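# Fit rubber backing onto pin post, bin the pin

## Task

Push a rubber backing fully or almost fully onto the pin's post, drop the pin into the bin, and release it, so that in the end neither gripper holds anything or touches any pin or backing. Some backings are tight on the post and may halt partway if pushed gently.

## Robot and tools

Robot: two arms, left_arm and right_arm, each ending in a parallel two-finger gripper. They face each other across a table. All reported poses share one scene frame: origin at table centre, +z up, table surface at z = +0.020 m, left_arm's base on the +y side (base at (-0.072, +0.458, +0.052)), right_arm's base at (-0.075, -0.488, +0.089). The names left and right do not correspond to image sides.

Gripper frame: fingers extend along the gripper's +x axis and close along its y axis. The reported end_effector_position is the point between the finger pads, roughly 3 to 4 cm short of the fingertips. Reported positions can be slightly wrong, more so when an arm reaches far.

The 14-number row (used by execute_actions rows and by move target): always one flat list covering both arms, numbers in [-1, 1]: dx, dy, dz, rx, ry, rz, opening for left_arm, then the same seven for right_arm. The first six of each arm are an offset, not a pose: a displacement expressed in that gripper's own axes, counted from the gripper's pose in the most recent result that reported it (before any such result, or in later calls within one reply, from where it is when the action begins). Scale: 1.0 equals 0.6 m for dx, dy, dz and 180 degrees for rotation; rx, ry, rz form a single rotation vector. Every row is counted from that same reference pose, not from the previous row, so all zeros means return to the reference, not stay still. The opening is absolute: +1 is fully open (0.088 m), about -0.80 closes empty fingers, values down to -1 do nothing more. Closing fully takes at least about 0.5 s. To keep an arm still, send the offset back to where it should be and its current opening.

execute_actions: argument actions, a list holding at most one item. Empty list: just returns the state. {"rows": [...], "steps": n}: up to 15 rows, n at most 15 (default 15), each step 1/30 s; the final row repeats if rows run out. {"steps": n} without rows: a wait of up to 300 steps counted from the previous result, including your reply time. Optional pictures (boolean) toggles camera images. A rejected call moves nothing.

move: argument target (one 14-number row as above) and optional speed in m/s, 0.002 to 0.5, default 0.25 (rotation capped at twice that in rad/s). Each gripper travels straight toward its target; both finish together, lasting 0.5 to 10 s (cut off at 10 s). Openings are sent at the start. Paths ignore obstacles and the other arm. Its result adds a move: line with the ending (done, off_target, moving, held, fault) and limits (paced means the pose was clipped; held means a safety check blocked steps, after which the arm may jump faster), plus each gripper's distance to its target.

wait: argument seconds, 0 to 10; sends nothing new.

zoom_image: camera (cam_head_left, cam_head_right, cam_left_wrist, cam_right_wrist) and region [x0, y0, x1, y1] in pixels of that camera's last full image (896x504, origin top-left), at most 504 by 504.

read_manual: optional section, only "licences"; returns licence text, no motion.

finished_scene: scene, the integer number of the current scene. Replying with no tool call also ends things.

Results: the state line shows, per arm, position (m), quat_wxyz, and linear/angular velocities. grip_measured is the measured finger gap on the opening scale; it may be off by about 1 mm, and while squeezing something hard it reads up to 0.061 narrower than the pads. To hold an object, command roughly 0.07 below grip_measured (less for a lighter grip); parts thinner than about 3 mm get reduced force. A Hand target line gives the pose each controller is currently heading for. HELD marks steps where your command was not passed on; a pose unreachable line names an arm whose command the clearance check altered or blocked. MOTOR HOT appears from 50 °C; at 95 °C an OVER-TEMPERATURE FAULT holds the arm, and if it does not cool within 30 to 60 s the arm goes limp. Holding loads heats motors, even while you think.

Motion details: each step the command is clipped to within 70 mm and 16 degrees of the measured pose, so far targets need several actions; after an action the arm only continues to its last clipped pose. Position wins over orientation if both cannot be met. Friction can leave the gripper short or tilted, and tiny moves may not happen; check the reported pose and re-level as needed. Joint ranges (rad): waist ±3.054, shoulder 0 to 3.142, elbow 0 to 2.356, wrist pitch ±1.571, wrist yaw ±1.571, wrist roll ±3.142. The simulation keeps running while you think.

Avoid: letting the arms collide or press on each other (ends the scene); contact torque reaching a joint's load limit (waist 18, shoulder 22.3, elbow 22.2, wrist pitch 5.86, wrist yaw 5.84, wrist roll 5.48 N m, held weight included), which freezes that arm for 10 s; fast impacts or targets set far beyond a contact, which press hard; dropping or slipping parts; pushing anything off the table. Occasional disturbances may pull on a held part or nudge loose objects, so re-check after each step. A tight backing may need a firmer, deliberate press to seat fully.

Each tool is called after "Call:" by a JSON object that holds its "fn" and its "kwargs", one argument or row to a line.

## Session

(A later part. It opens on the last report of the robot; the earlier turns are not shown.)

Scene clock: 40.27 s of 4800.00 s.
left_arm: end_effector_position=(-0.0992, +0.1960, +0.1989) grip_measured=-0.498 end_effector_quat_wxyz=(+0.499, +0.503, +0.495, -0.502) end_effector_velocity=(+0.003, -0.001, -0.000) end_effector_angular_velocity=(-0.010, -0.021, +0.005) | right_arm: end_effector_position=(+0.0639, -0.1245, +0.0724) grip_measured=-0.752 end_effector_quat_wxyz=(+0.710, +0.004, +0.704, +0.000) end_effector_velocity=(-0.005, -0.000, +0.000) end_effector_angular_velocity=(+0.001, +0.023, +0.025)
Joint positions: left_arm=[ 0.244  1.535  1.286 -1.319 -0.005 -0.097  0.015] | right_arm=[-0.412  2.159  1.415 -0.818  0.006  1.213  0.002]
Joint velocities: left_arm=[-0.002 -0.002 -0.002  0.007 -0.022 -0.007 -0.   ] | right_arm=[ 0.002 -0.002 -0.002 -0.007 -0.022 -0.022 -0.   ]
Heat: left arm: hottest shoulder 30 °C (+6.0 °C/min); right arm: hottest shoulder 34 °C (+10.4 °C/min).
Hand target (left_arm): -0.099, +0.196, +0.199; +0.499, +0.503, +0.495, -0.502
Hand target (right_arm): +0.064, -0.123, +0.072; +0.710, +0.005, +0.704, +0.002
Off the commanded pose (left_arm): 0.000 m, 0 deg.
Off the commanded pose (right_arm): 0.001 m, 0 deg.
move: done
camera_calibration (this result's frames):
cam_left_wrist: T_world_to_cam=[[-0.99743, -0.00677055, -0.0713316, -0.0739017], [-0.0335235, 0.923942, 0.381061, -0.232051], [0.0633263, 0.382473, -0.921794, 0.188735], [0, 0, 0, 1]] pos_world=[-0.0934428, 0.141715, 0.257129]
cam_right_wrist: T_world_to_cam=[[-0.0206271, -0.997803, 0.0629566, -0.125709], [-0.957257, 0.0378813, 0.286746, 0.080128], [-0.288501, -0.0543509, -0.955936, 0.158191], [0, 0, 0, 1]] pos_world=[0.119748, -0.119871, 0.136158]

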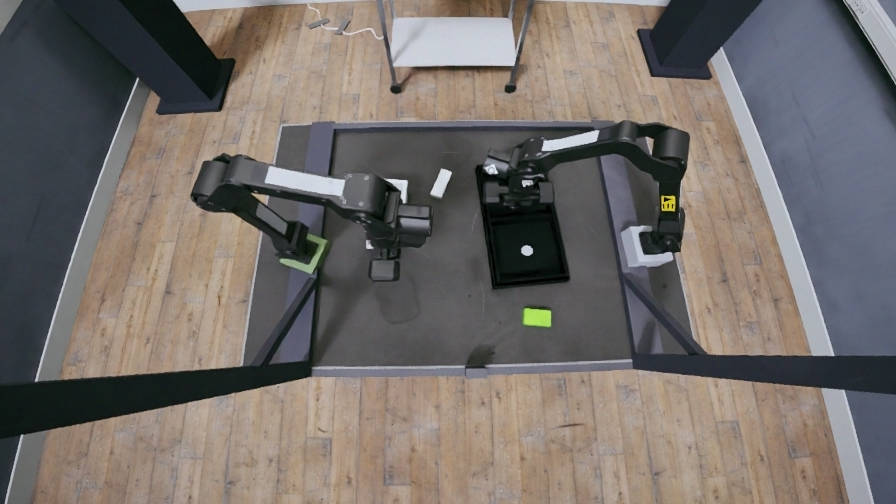

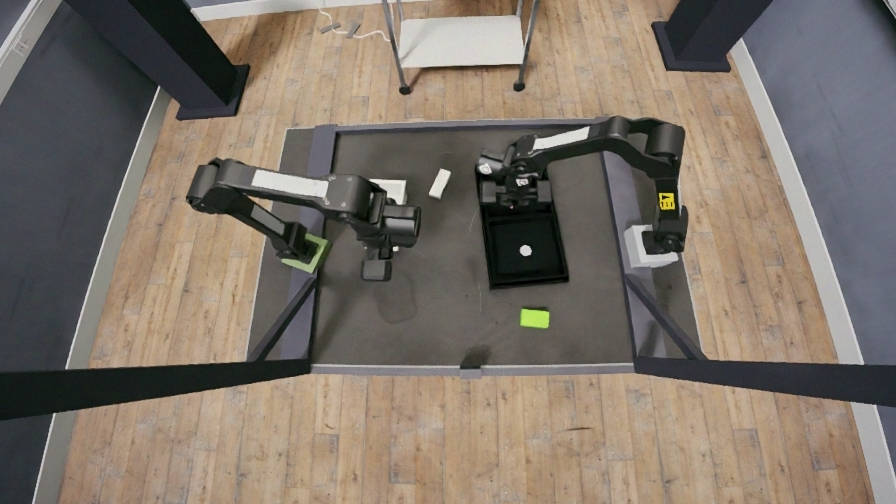

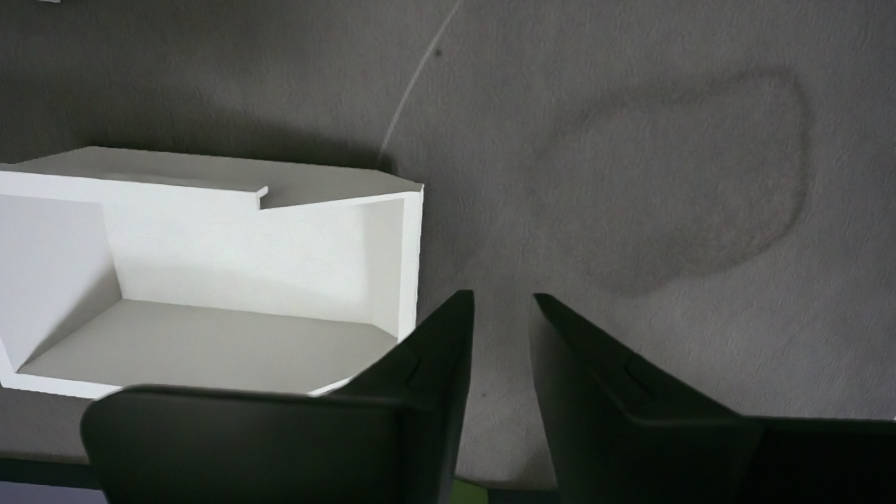

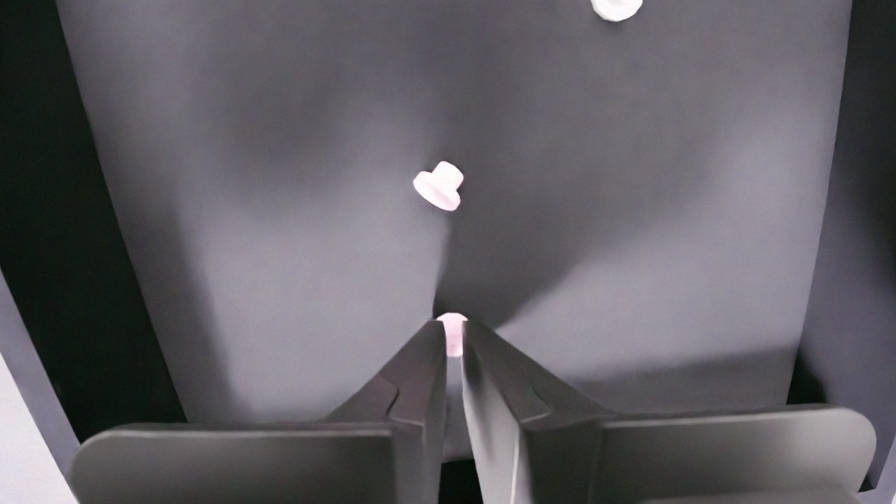

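Call:
{"fn": "move", "kwargs": {
  "target": [0,0,0,0,0,0,-0.5,-0.08,0,0,0,0,0,-0.8]
}}

Call:
{"fn": "move", "kwargs": {
  "target": [0,0,0,0,0,0,-0.5,0.0,-0.06,-0.228,0,0.002,-0.004,-0.8]
}}

Call:
{"fn": "move", "kwargs": {
  "target": [0,0,0,0,0,0,-0.5,0.04,-0.005,0,0,0,-0.006,-0.8],
  "speed": 0.1
}}

Call:
{"fn": "zoom_image", "kwargs": {
  "camera": "cam_right_wrist",
  "region": [370,230,530,380]
}}

Scene clock: 45.70 s of 4800.00 s.
left_arm: end_effector_position=(-0.0992, +0.1960, +0.1989) grip_measured=-0.498 end_effector_quat_wxyz=(+0.499, +0.503, +0.495, -0.502) end_effector_velocity=(+0.000, -0.001, -0.000) end_effector_angular_velocity=(-0.008, -0.006, +0.005) | right_arm: end_effector_position=(+0.0630, -0.1271, +0.1153) grip_measured=-0.753 end_effector_quat_wxyz=(+0.709, +0.000, +0.706, -0.004) end_effector_velocity=(-0.000, -0.001, +0.004) end_effector_angular_velocity=(-0.004, +0.009, -0.010)
Joint positions: left_arm=[ 0.244  1.535  1.286 -1.319 -0.005 -0.097  0.015] | right_arm=[-0.412  2.09   1.492 -0.975  0.006  1.213  0.002]
Joint velocities: left_arm=[-0.002 -0.002 -0.002  0.007 -0.007 -0.007 -0.   ] | right_arm=[-0.002 -0.002  0.012 -0.022 -0.007  0.007  0.   ]
Heat: left arm: hottest shoulder 30 °C (+5.3 °C/min); right arm: hottest shoulder 35 °C (+10.5 °C/min).
Hand target (left_arm): -0.099, +0.196, +0.199; +0.499, +0.503, +0.495, -0.502
Hand target (right_arm): +0.063, -0.125, +0.120; +0.710, +0.004, +0.704, +0.000
Off the commanded pose (left_arm): 0.000 m, 0 deg.
Off the commanded pose (right_arm): 0.006 m, 1 deg.
After step 90, 1.57 s passed at rest.
move: done
camera_calibration (this result's frames):
cam_left_wrist: T_world_to_cam=[[-0.99743, -0.00677055, -0.0713316, -0.0739017], [-0.0335235, 0.923942, 0.381061, -0.232051], [0.0633263, 0.382473, -0.921794, 0.188735], [0, 0, 0, 1]] pos_world=[-0.0934428, 0.141715, 0.257129]
cam_right_wrist: T_world_to_cam=[[-0.020339, -0.997046, 0.0740671, -0.132193], [-0.956044, 0.0410704, 0.290333, 0.0668923], [-0.292517, -0.0649063, -0.954055, 0.197519], [0, 0, 0, 1]] pos_world=[0.119041, -0.12173, 0.178814]

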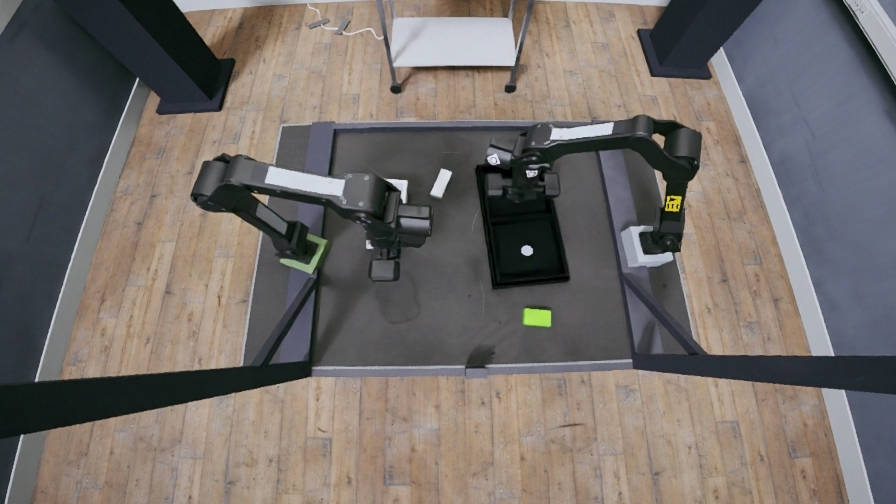

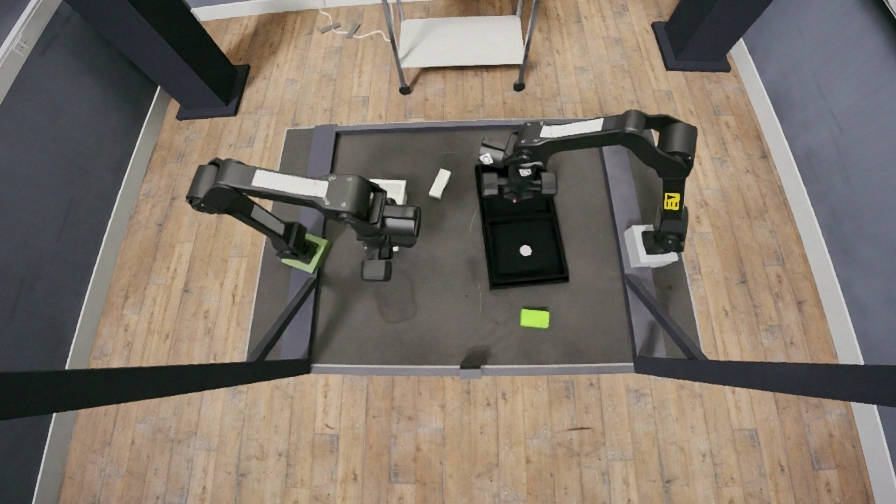

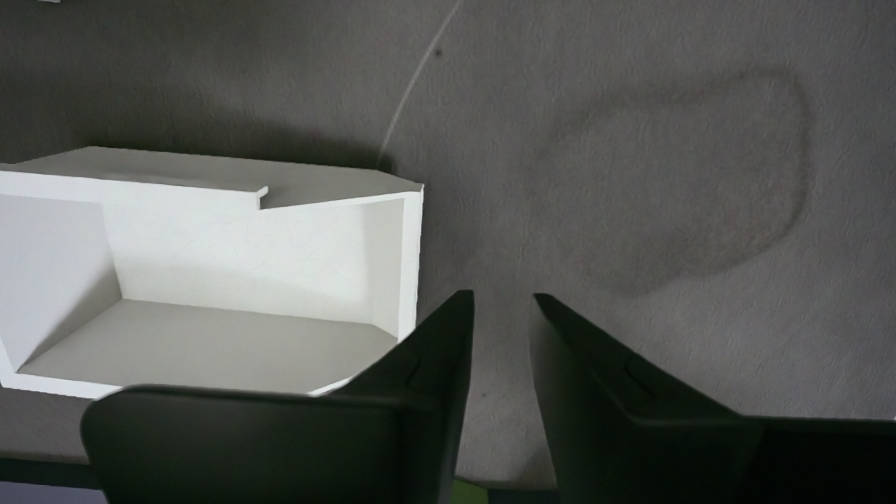

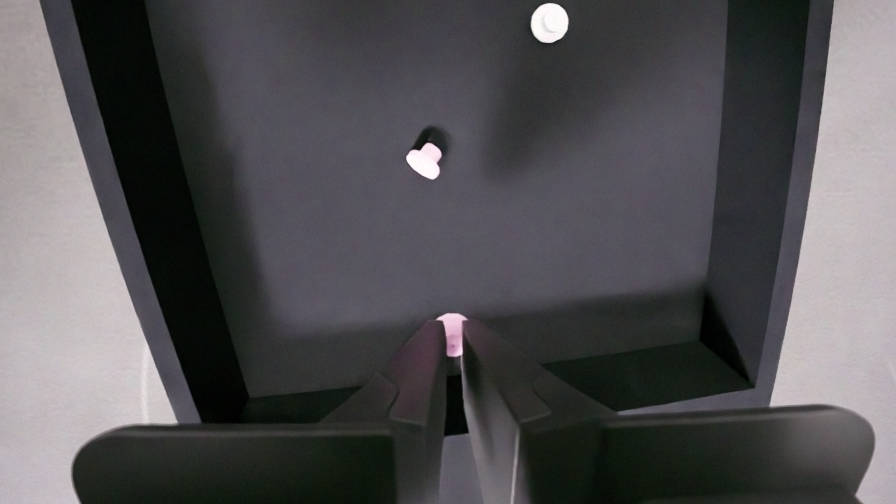

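Scene clock: 46.77 s of 4800.00 s.
left_arm: end_effector_position=(-0.0992, +0.1960, +0.1989) grip_measured=-0.498 end_effector_quat_wxyz=(+0.499, +0.503, +0.495, -0.502) end_effector_velocity=(+0.001, -0.002, +0.001) end_effector_angular_velocity=(-0.015, -0.020, +0.015) | right_arm: end_effector_position=(-0.0727, -0.1594, +0.1137) grip_measured=-0.753 end_effector_quat_wxyz=(+0.706, -0.005, +0.709, -0.009) end_effector_velocity=(-0.007, +0.000, +0.002) end_effector_angular_velocity=(+0.012, +0.007, +0.010)
Joint positions: left_arm=[ 0.244  1.535  1.286 -1.319 -0.005 -0.097  0.015] | right_arm=[-0.059  1.904  1.211 -0.898 -0.004  1.566  0.002]
Joint velocities: left_arm=[-0.007 -0.002  0.002  0.007 -0.022 -0.022  0.   ] | right_arm=[ 0.017 -0.012 -0.007  0.007 -0.007  0.007 -0.   ]
Heat: left arm: hottest shoulder 29 °C (+3.8 °C/min); right arm: hottest shoulder 36 °C (+11.5 °C/min).
Hand target (left_arm): -0.099, +0.196, +0.199; +0.499, +0.503, +0.495, -0.502
Hand target (right_arm): -0.074, -0.161, +0.115; +0.706, -0.004, +0.708, -0.008
Off the commanded pose (left_arm): 0.000 m, 0 deg.
Off the commanded pose (right_arm): 0.003 m, 0 deg.
move: done
camera_calibration (this result's frames):
cam_left_wrist: T_world_to_cam=[[-0.99743, -0.00677055, -0.0713316, -0.0739017], [-0.0335235, 0.923942, 0.381061, -0.232051], [0.0633263, 0.382473, -0.921794, 0.188735], [0, 0, 0, 1]] pos_world=[-0.0934428, 0.141715, 0.257129]
cam_right_wrist: T_world_to_cam=[[-0.0189607, -0.995813, 0.089423, -0.168444], [-0.95348, 0.0449228, 0.29809, -0.0611255], [-0.300859, -0.079611, -0.95034, 0.150848], [0, 0, 0, 1]] pos_world=[-0.0160918, -0.152984, 0.176641]

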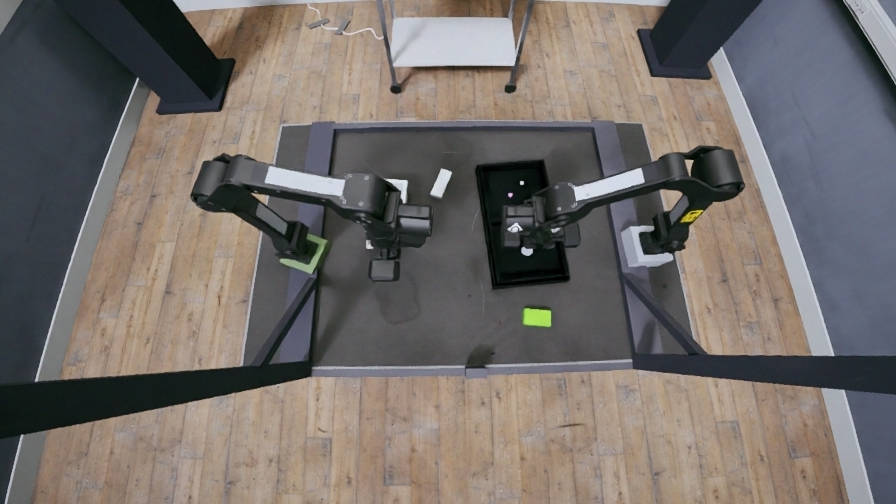

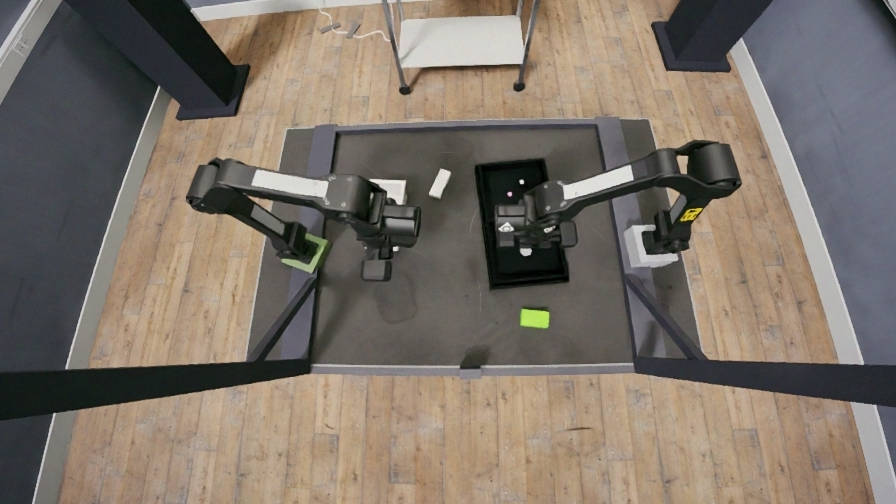

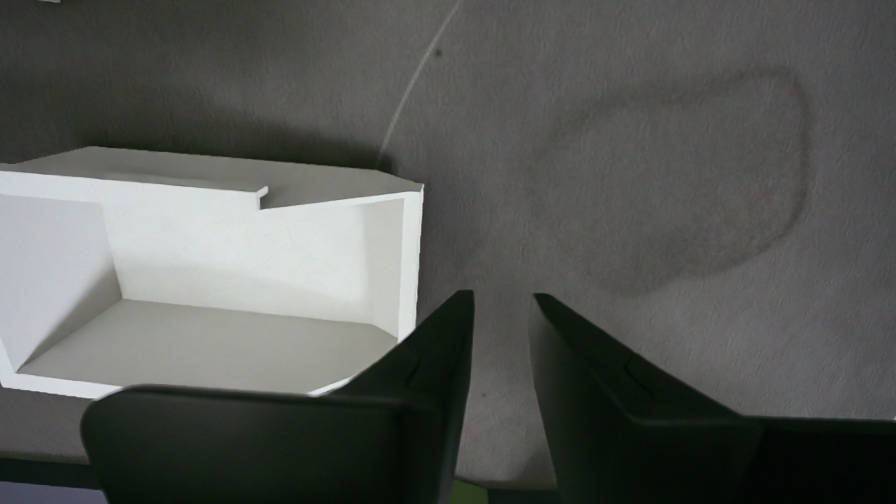

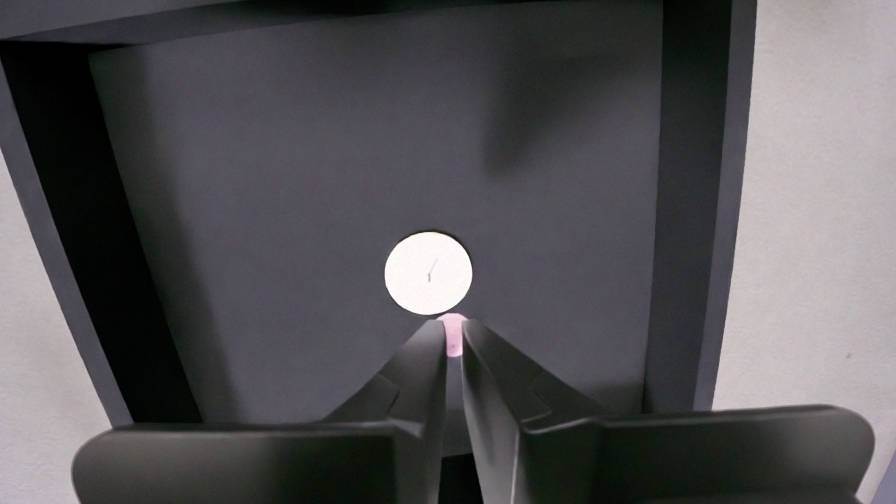

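Scene clock: 47.57 s of 4800.00 s.
left_arm: end_effector_position=(-0.0992, +0.1960, +0.1989) grip_measured=-0.498 end_effector_quat_wxyz=(+0.499, +0.503, +0.495, -0.502) end_effector_velocity=(+0.001, +0.001, +0.001) end_effector_angular_velocity=(+0.002, -0.008, -0.010) | right_arm: end_effector_position=(-0.0727, -0.1588, +0.0965) grip_measured=-0.753 end_effector_quat_wxyz=(+0.706, -0.004, +0.709, -0.008) end_effector_velocity=(-0.000, -0.006, -0.001) end_effector_angular_velocity=(-0.027, +0.008, +0.005)
Joint positions: left_arm=[ 0.244  1.535  1.286 -1.319 -0.005 -0.097  0.015] | right_arm=[-0.059  1.935  1.178 -0.831 -0.004  1.566  0.002]
Joint velocities: left_arm=[-0.002 -0.002  0.002 -0.007 -0.007  0.007 -0.   ] | right_arm=[-0.002  0.002 -0.002 -0.022 -0.007 -0.007  0.   ]
Heat: left arm: hottest shoulder 29 °C (+3.8 °C/min); right arm: hottest shoulder 36 °C (+11.4 °C/min).
Hand target (left_arm): -0.099, +0.196, +0.199; +0.499, +0.503, +0.495, -0.502
Hand target (right_arm): -0.073, -0.163, +0.090; +0.705, -0.012, +0.709, -0.016
Off the commanded pose (left_arm): 0.000 m, 0 deg.
Off the commanded pose (right_arm): 0.008 m, 1 deg.
move: done
camera_calibration (this result's frames):
cam_left_wrist: T_world_to_cam=[[-0.99743, -0.00677055, -0.0713316, -0.0739017], [-0.0335235, 0.923942, 0.381061, -0.232051], [0.0633263, 0.382473, -0.921794, 0.188735], [0, 0, 0, 1]] pos_world=[-0.0934428, 0.141715, 0.257129]
cam_right_wrist: T_world_to_cam=[[-0.0193428, -0.995975, 0.0875247, -0.166178], [-0.953471, 0.0447183, 0.29815, -0.0560525], [-0.300864, -0.0776851, -0.950498, 0.134857], [0, 0, 0, 1]] pos_world=[-0.0160851, -0.152526, 0.159438]

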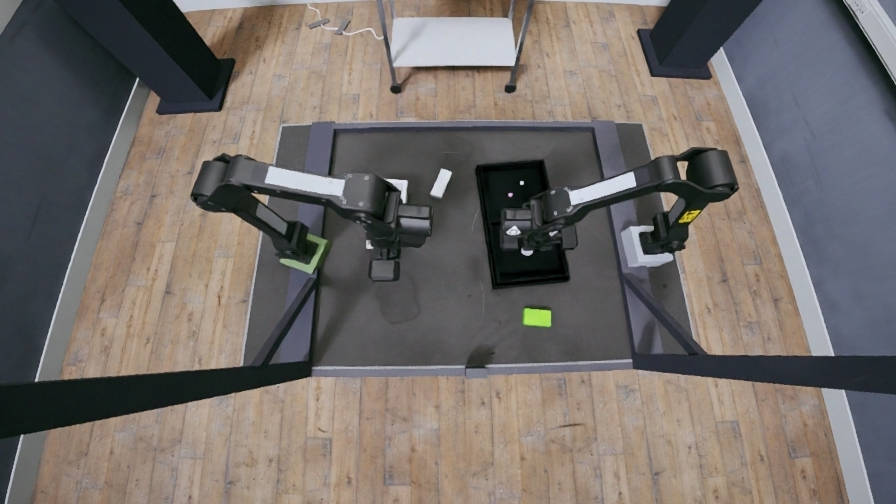

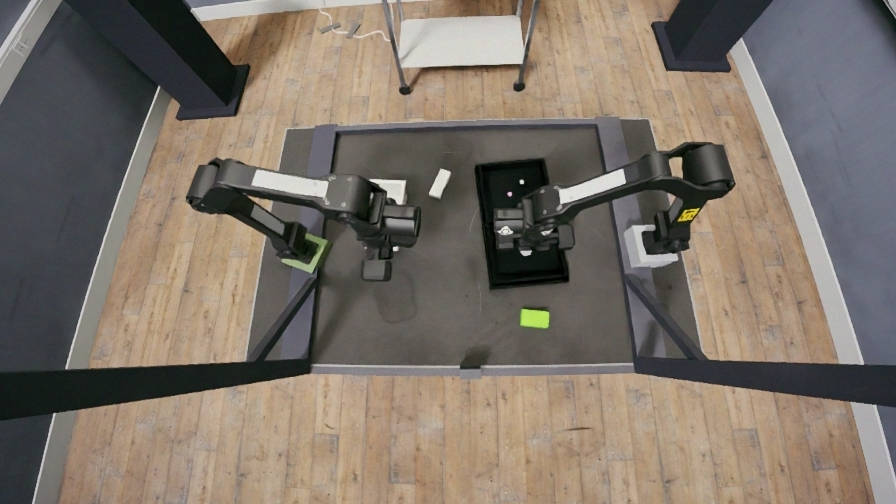

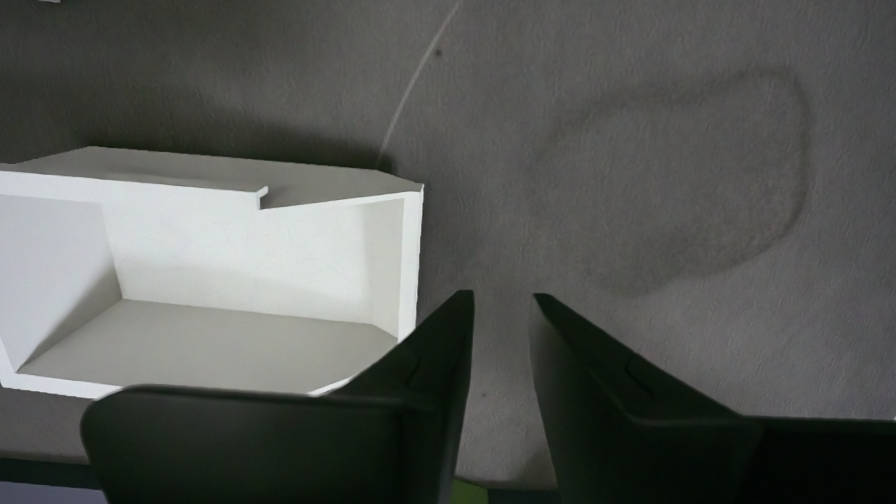

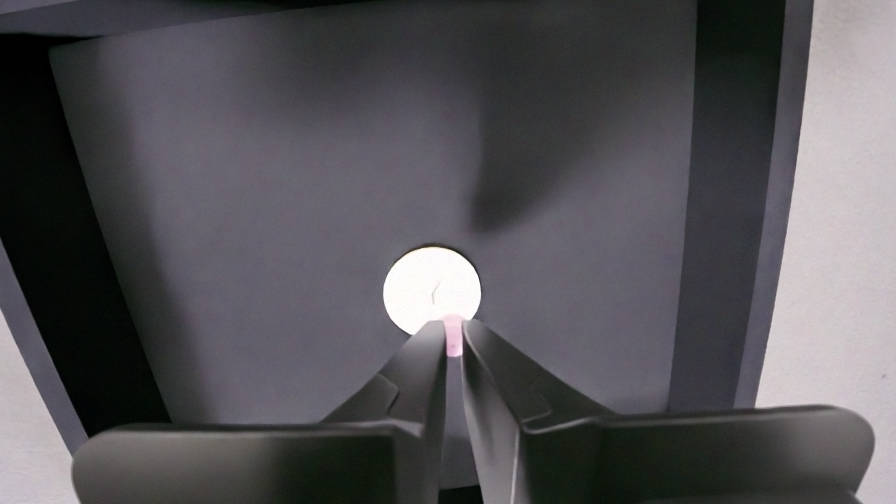

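Region (370, 230, 530, 380) of cam_right_wrist's 896x504 image, scaled by 3.150, with more detail than that image has; it fills the top 472 rows of this view, and the rest is white.

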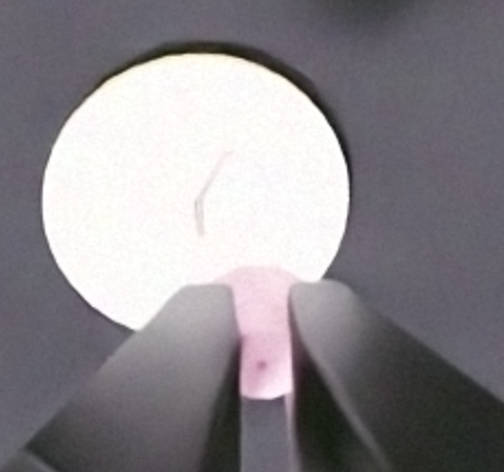

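Call:
{"fn": "move", "kwargs": {
  "target": [0,0,0,0,0,0,-0.5,0.022,0.001,0.005,0,0,-0.003,-0.8],
  "speed": 0.1
}}

Call:
{"fn": "zoom_image", "kwargs": {
  "camera": "cam_right_wrist",
  "region": [370,230,530,380]
}}

Scene clock: 54.03 s of 4800.00 s.
left_arm: end_effector_position=(-0.0992, +0.1960, +0.1989) grip_measured=-0.498 end_effector_quat_wxyz=(+0.499, +0.503, +0.495, -0.502) end_effector_velocity=(+0.001, +0.002, -0.000) end_effector_angular_velocity=(+0.006, -0.008, +0.005) | right_arm: end_effector_position=(-0.0708, -0.1544, +0.0900) grip_measured=-0.753 end_effector_quat_wxyz=(+0.706, -0.001, +0.709, -0.004) end_effector_velocity=(+0.004, -0.003, -0.001) end_effector_angular_velocity=(-0.012, -0.007, +0.000)
Joint positions: left_arm=[ 0.244  1.535  1.286 -1.319 -0.005 -0.097  0.015] | right_arm=[-0.064  1.954  1.176 -0.799 -0.004  1.56   0.002]
Joint velocities: left_arm=[-0.002 -0.002 -0.002 -0.007 -0.007 -0.007  0.   ] | right_arm=[-0.007  0.002 -0.002 -0.007  0.007 -0.007 -0.   ]
Heat: left arm: hottest shoulder 29 °C (+3.3 °C/min); right arm: hottest shoulder 36 °C (+10.0 °C/min).
Hand target (left_arm): -0.099, +0.196, +0.199; +0.499, +0.503, +0.495, -0.502
Hand target (right_arm): -0.070, -0.158, +0.083; +0.705, -0.008, +0.709, -0.011
Off the commanded pose (left_arm): 0.000 m, 0 deg.
Off the commanded pose (right_arm): 0.008 m, 1 deg.
After step 90, 2.73 s passed at rest.
move: done
camera_calibration (this result's frames):
cam_left_wrist: T_world_to_cam=[[-0.99743, -0.00677055, -0.0713316, -0.0739017], [-0.0335235, 0.923942, 0.381061, -0.232051], [0.0633263, 0.382473, -0.921794, 0.188735], [0, 0, 0, 1]] pos_world=[-0.0934428, 0.141715, 0.257129]
cam_right_wrist: T_world_to_cam=[[-0.0189686, -0.996891, 0.0764748, -0.160341], [-0.953507, 0.0410468, 0.298562, -0.0530457], [-0.300773, -0.067256, -0.951321, 0.131273], [0, 0, 0, 1]] pos_world=[-0.0141375, -0.148837, 0.152982]

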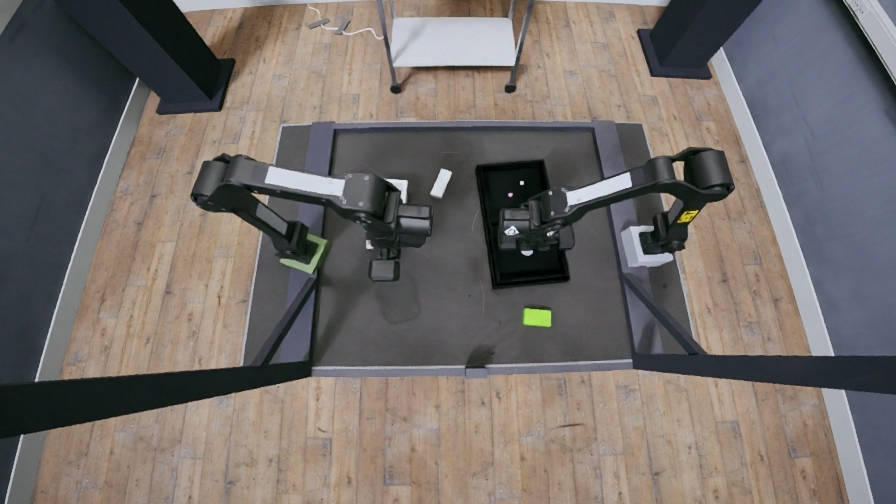

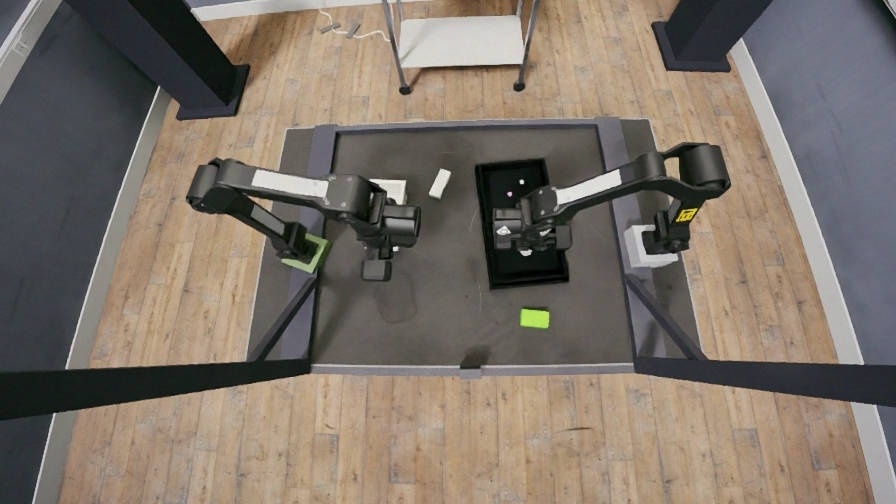

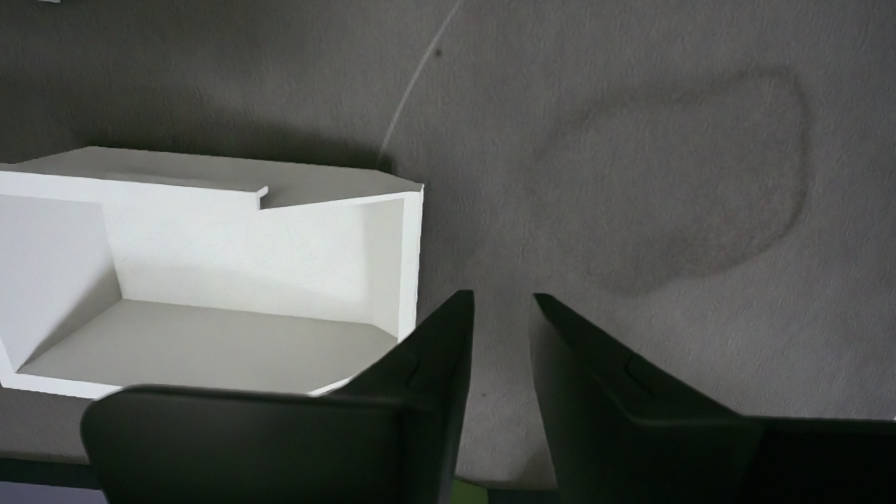

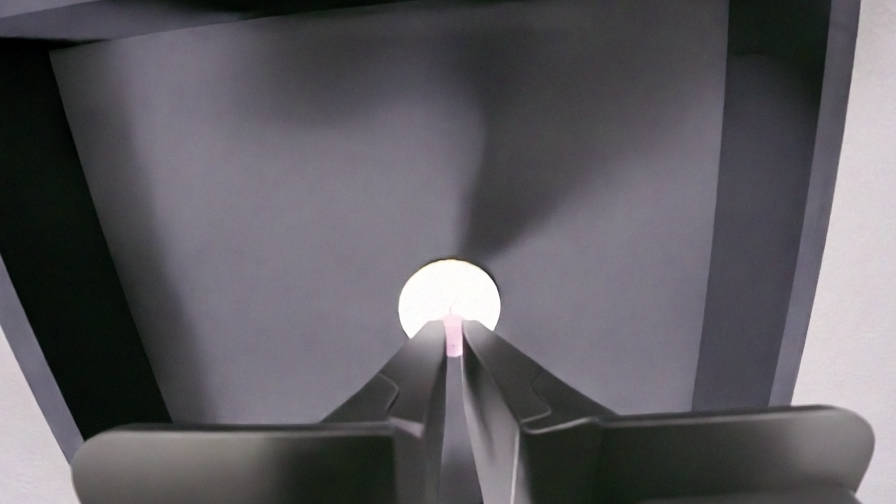

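Region (370, 230, 530, 380) of cam_right_wrist's 896x504 image, scaled by 3.150, with more detail than that image has; it fills the top 472 rows of this view, and the rest is white.

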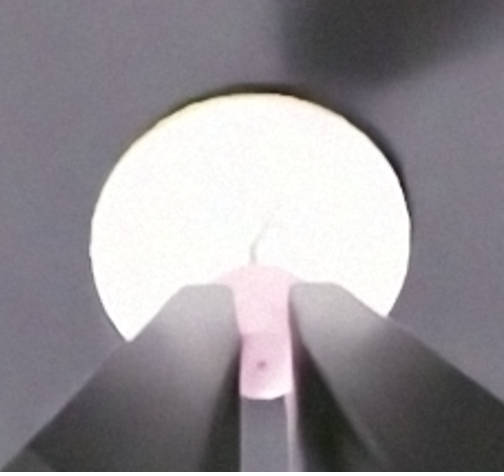

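Call:
{"fn": "move", "kwargs": {
  "target": [0,0,0,0,0,0,-0.5,0.021,-0.008,0.001,0,0,-0.006,-0.8],
  "speed": 0.1
}}

Call:
{"fn": "zoom_image", "kwargs": {
  "camera": "cam_right_wrist",
  "region": [370,230,530,380]
}}

Scene clock: 59.03 s of 4800.00 s.
left_arm: end_effector_position=(-0.0992, +0.1960, +0.1989) grip_measured=-0.498 end_effector_quat_wxyz=(+0.499, +0.503, +0.495, -0.502) end_effector_velocity=(+0.001, +0.003, -0.002) end_effector_angular_velocity=(+0.016, -0.009, -0.010) | right_arm: end_effector_position=(-0.0708, -0.1549, +0.0840) grip_measured=-0.753 end_effector_quat_wxyz=(+0.706, -0.000, +0.709, -0.003) end_effector_velocity=(-0.003, -0.002, +0.000) end_effector_angular_velocity=(-0.007, +0.022, +0.019)
Joint positions: left_arm=[ 0.244  1.535  1.286 -1.319 -0.005 -0.097  0.015] | right_arm=[-0.064  1.963  1.161 -0.773 -0.004  1.56   0.002]
Joint velocities: left_arm=[-0.002  0.002 -0.007 -0.007 -0.007  0.007  0.   ] | right_arm=[-0.002 -0.002 -0.002 -0.007 -0.022 -0.022 -0.   ]
Heat: left arm: hottest shoulder 29 °C (+3.0 °C/min); right arm: hottest shoulder 35 °C (+8.1 °C/min).
Hand target (left_arm): -0.099, +0.196, +0.199; +0.499, +0.503, +0.495, -0.502
Hand target (right_arm): -0.070, -0.159, +0.078; +0.705, -0.007, +0.709, -0.011
Off the commanded pose (left_arm): 0.000 m, 0 deg.
Off the commanded pose (right_arm): 0.008 m, 1 deg.
After step 90, 1.23 s passed at rest.
move: done
camera_calibration (this result's frames):
cam_left_wrist: T_world_to_cam=[[-0.99743, -0.00677055, -0.0713316, -0.0739017], [-0.0335235, 0.923942, 0.381061, -0.232051], [0.0633263, 0.382473, -0.921794, 0.188735], [0, 0, 0, 1]] pos_world=[-0.0934428, 0.141715, 0.257129]
cam_right_wrist: T_world_to_cam=[[-0.0185908, -0.997071, 0.0741909, -0.160169], [-0.953533, 0.0399992, 0.298623, -0.0514218], [-0.300716, -0.0651918, -0.951483, 0.125902], [0, 0, 0, 1]] pos_world=[-0.0141492, -0.149435, 0.147033]

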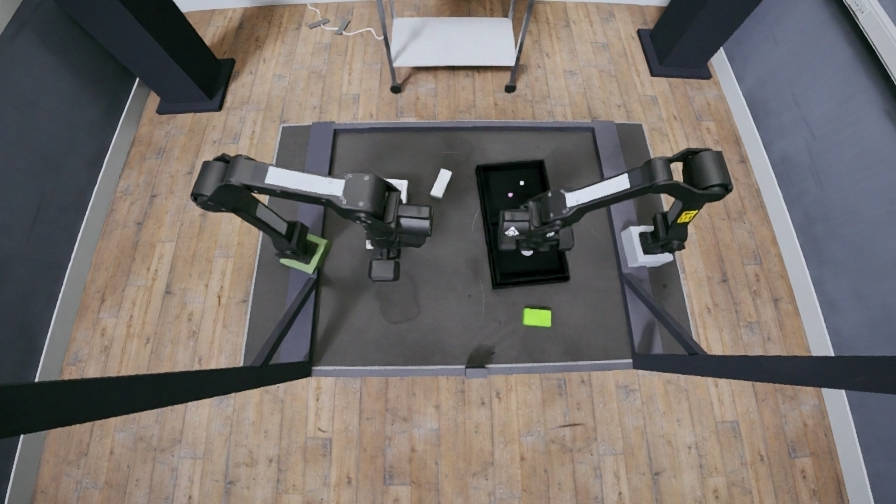

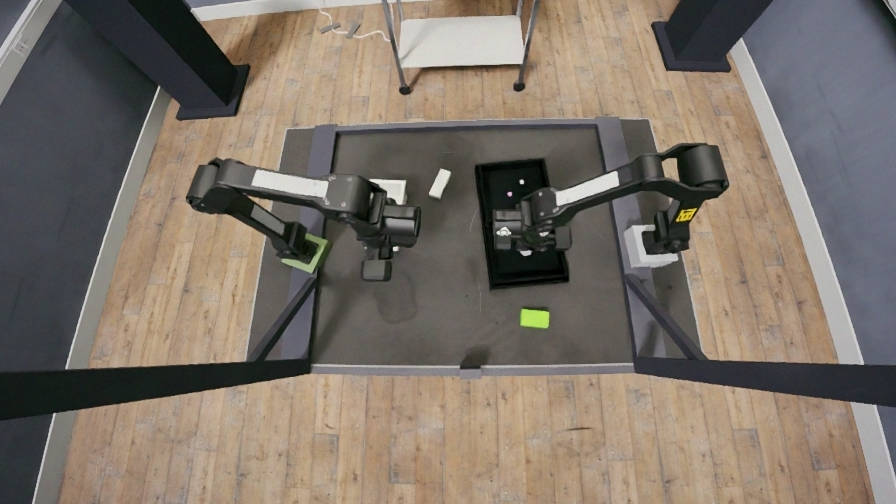

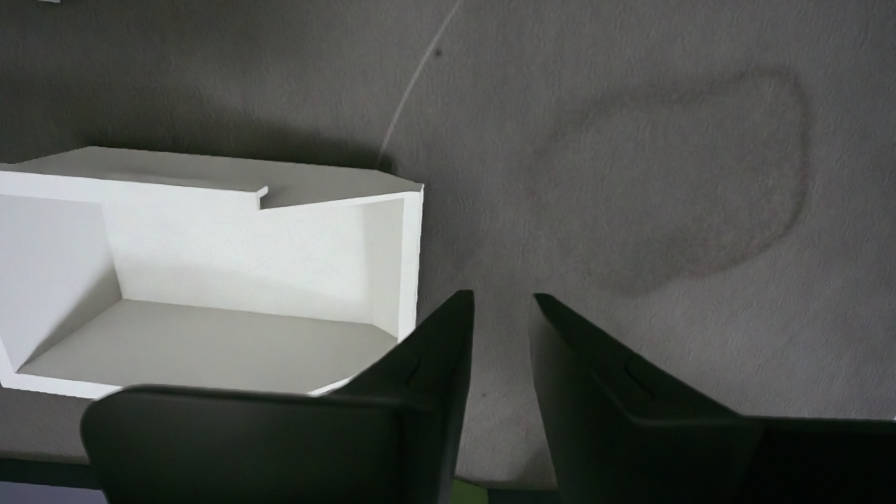

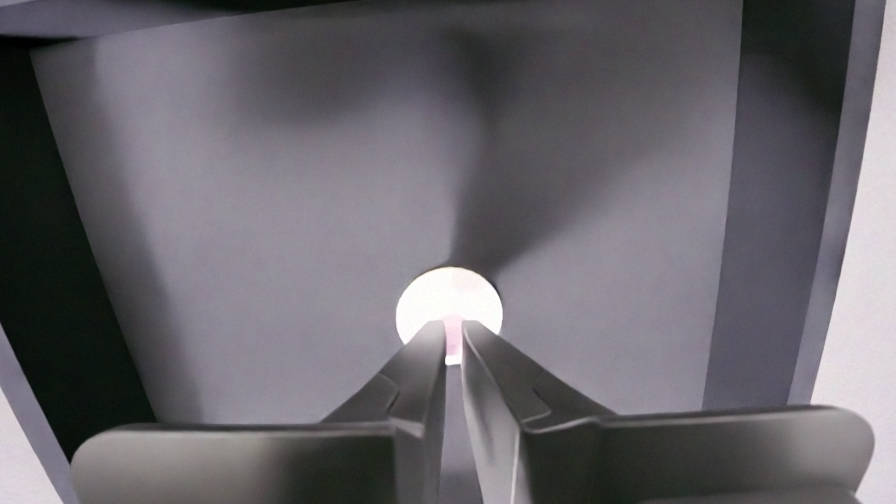

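Region (370, 230, 530, 380) of cam_right_wrist's 896x504 image, scaled by 3.150, with more detail than that image has; it fills the top 472 rows of this view, and the rest is white.

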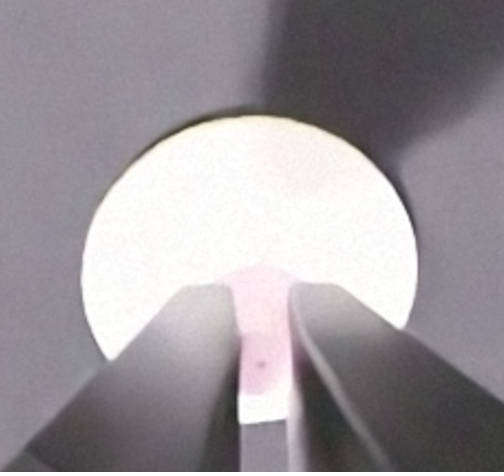

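Call:
{"fn": "move", "kwargs": {
  "target": [0,0,0,0,0,0,-0.5,0.024,-0.007,0.001,0,0,-0.006,-0.8],
  "speed": 0.07
}}

Call:
{"fn": "zoom_image", "kwargs": {
  "camera": "cam_right_wrist",
  "region": [370,230,530,380]
}}

Scene clock: 63.03 s of 4800.00 s.
left_arm: end_effector_position=(-0.0992, +0.1960, +0.1989) grip_measured=-0.498 end_effector_quat_wxyz=(+0.499, +0.503, +0.495, -0.502) end_effector_velocity=(+0.001, +0.002, +0.001) end_effector_angular_velocity=(+0.002, -0.008, +0.005) | right_arm: end_effector_position=(-0.0708, -0.1540, +0.0783) grip_measured=-0.753 end_effector_quat_wxyz=(+0.706, +0.002, +0.709, -0.001) end_effector_velocity=(-0.000, -0.004, -0.002) end_effector_angular_velocity=(-0.017, +0.008, +0.005)
Joint positions: left_arm=[ 0.244  1.535  1.286 -1.319 -0.005 -0.097  0.015] | right_arm=[-0.064  1.974  1.149 -0.745 -0.004  1.56   0.002]
Joint velocities: left_arm=[-0.002 -0.007 -0.002 -0.007 -0.007 -0.007 -0.   ] | right_arm=[-0.002  0.002 -0.007 -0.007 -0.007 -0.007 -0.   ]
Heat: left arm: hottest shoulder 29 °C (+2.0 °C/min); right arm: hottest shoulder 35 °C (+7.1 °C/min).
Hand target (left_arm): -0.099, +0.196, +0.199; +0.499, +0.503, +0.495, -0.502
Hand target (right_arm): -0.070, -0.159, +0.070; +0.705, -0.007, +0.709, -0.010
Off the commanded pose (left_arm): 0.000 m, 0 deg.
Off the commanded pose (right_arm): 0.010 m, 1 deg.
After step 90, 0.30 s passed at rest.
move: off_target (right_arm)
camera_calibration (this result's frames):
cam_left_wrist: T_world_to_cam=[[-0.99743, -0.00677055, -0.0713316, -0.0739017], [-0.0335235, 0.923942, 0.381061, -0.232051], [0.0633263, 0.382473, -0.921794, 0.188735], [0, 0, 0, 1]] pos_world=[-0.0934428, 0.141715, 0.257129]
cam_right_wrist: T_world_to_cam=[[-0.0185972, -0.997479, 0.0684834, -0.158537], [-0.953559, 0.0382903, 0.298761, -0.0499913], [-0.30063, -0.0597469, -0.951867, 0.121332], [0, 0, 0, 1]] pos_world=[-0.014142, -0.148974, 0.141285]

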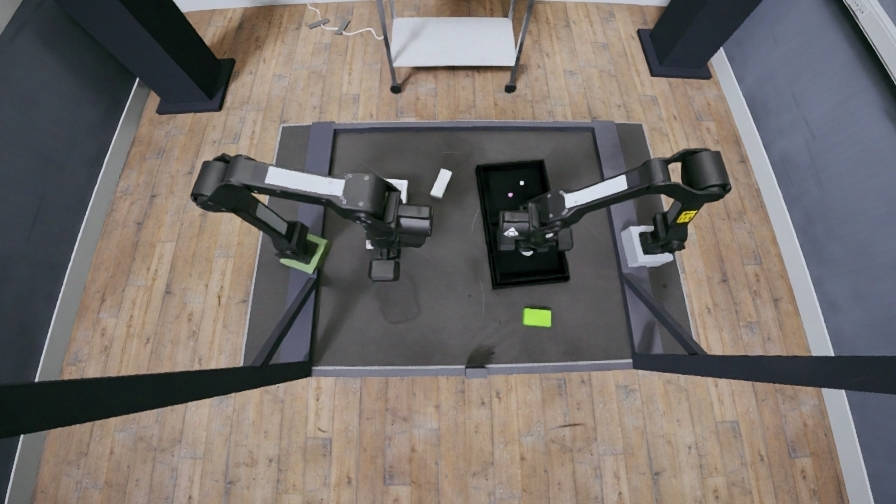

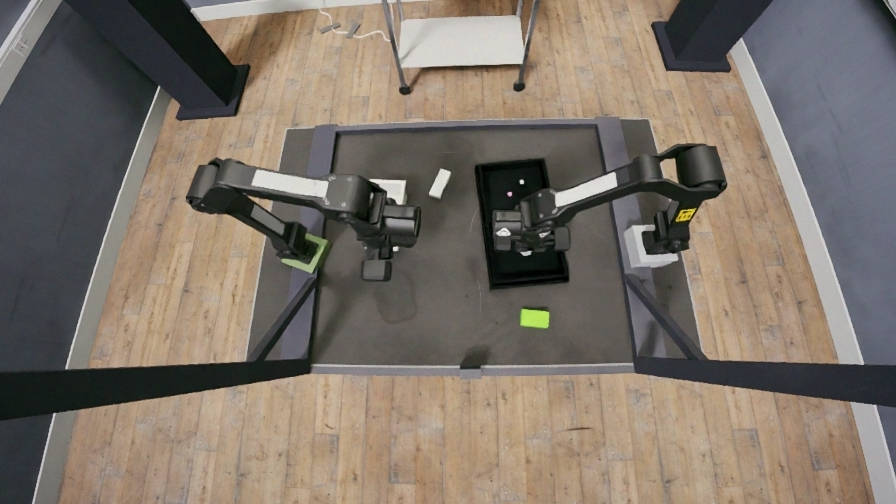

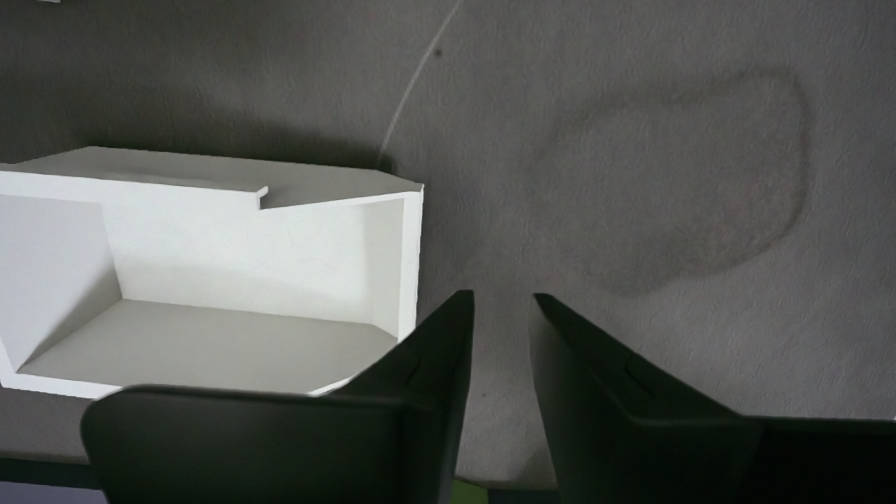

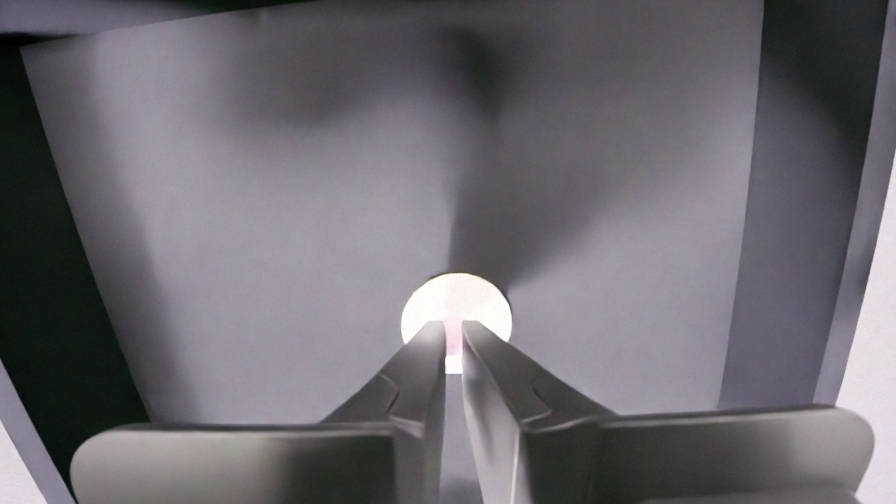

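Region (370, 230, 530, 380) of cam_right_wrist's 896x504 image, scaled by 3.150, with more detail than that image has; it fills the top 472 rows of this view, and the rest is white.

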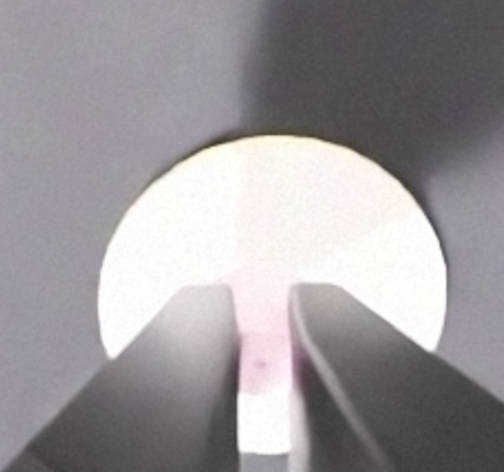

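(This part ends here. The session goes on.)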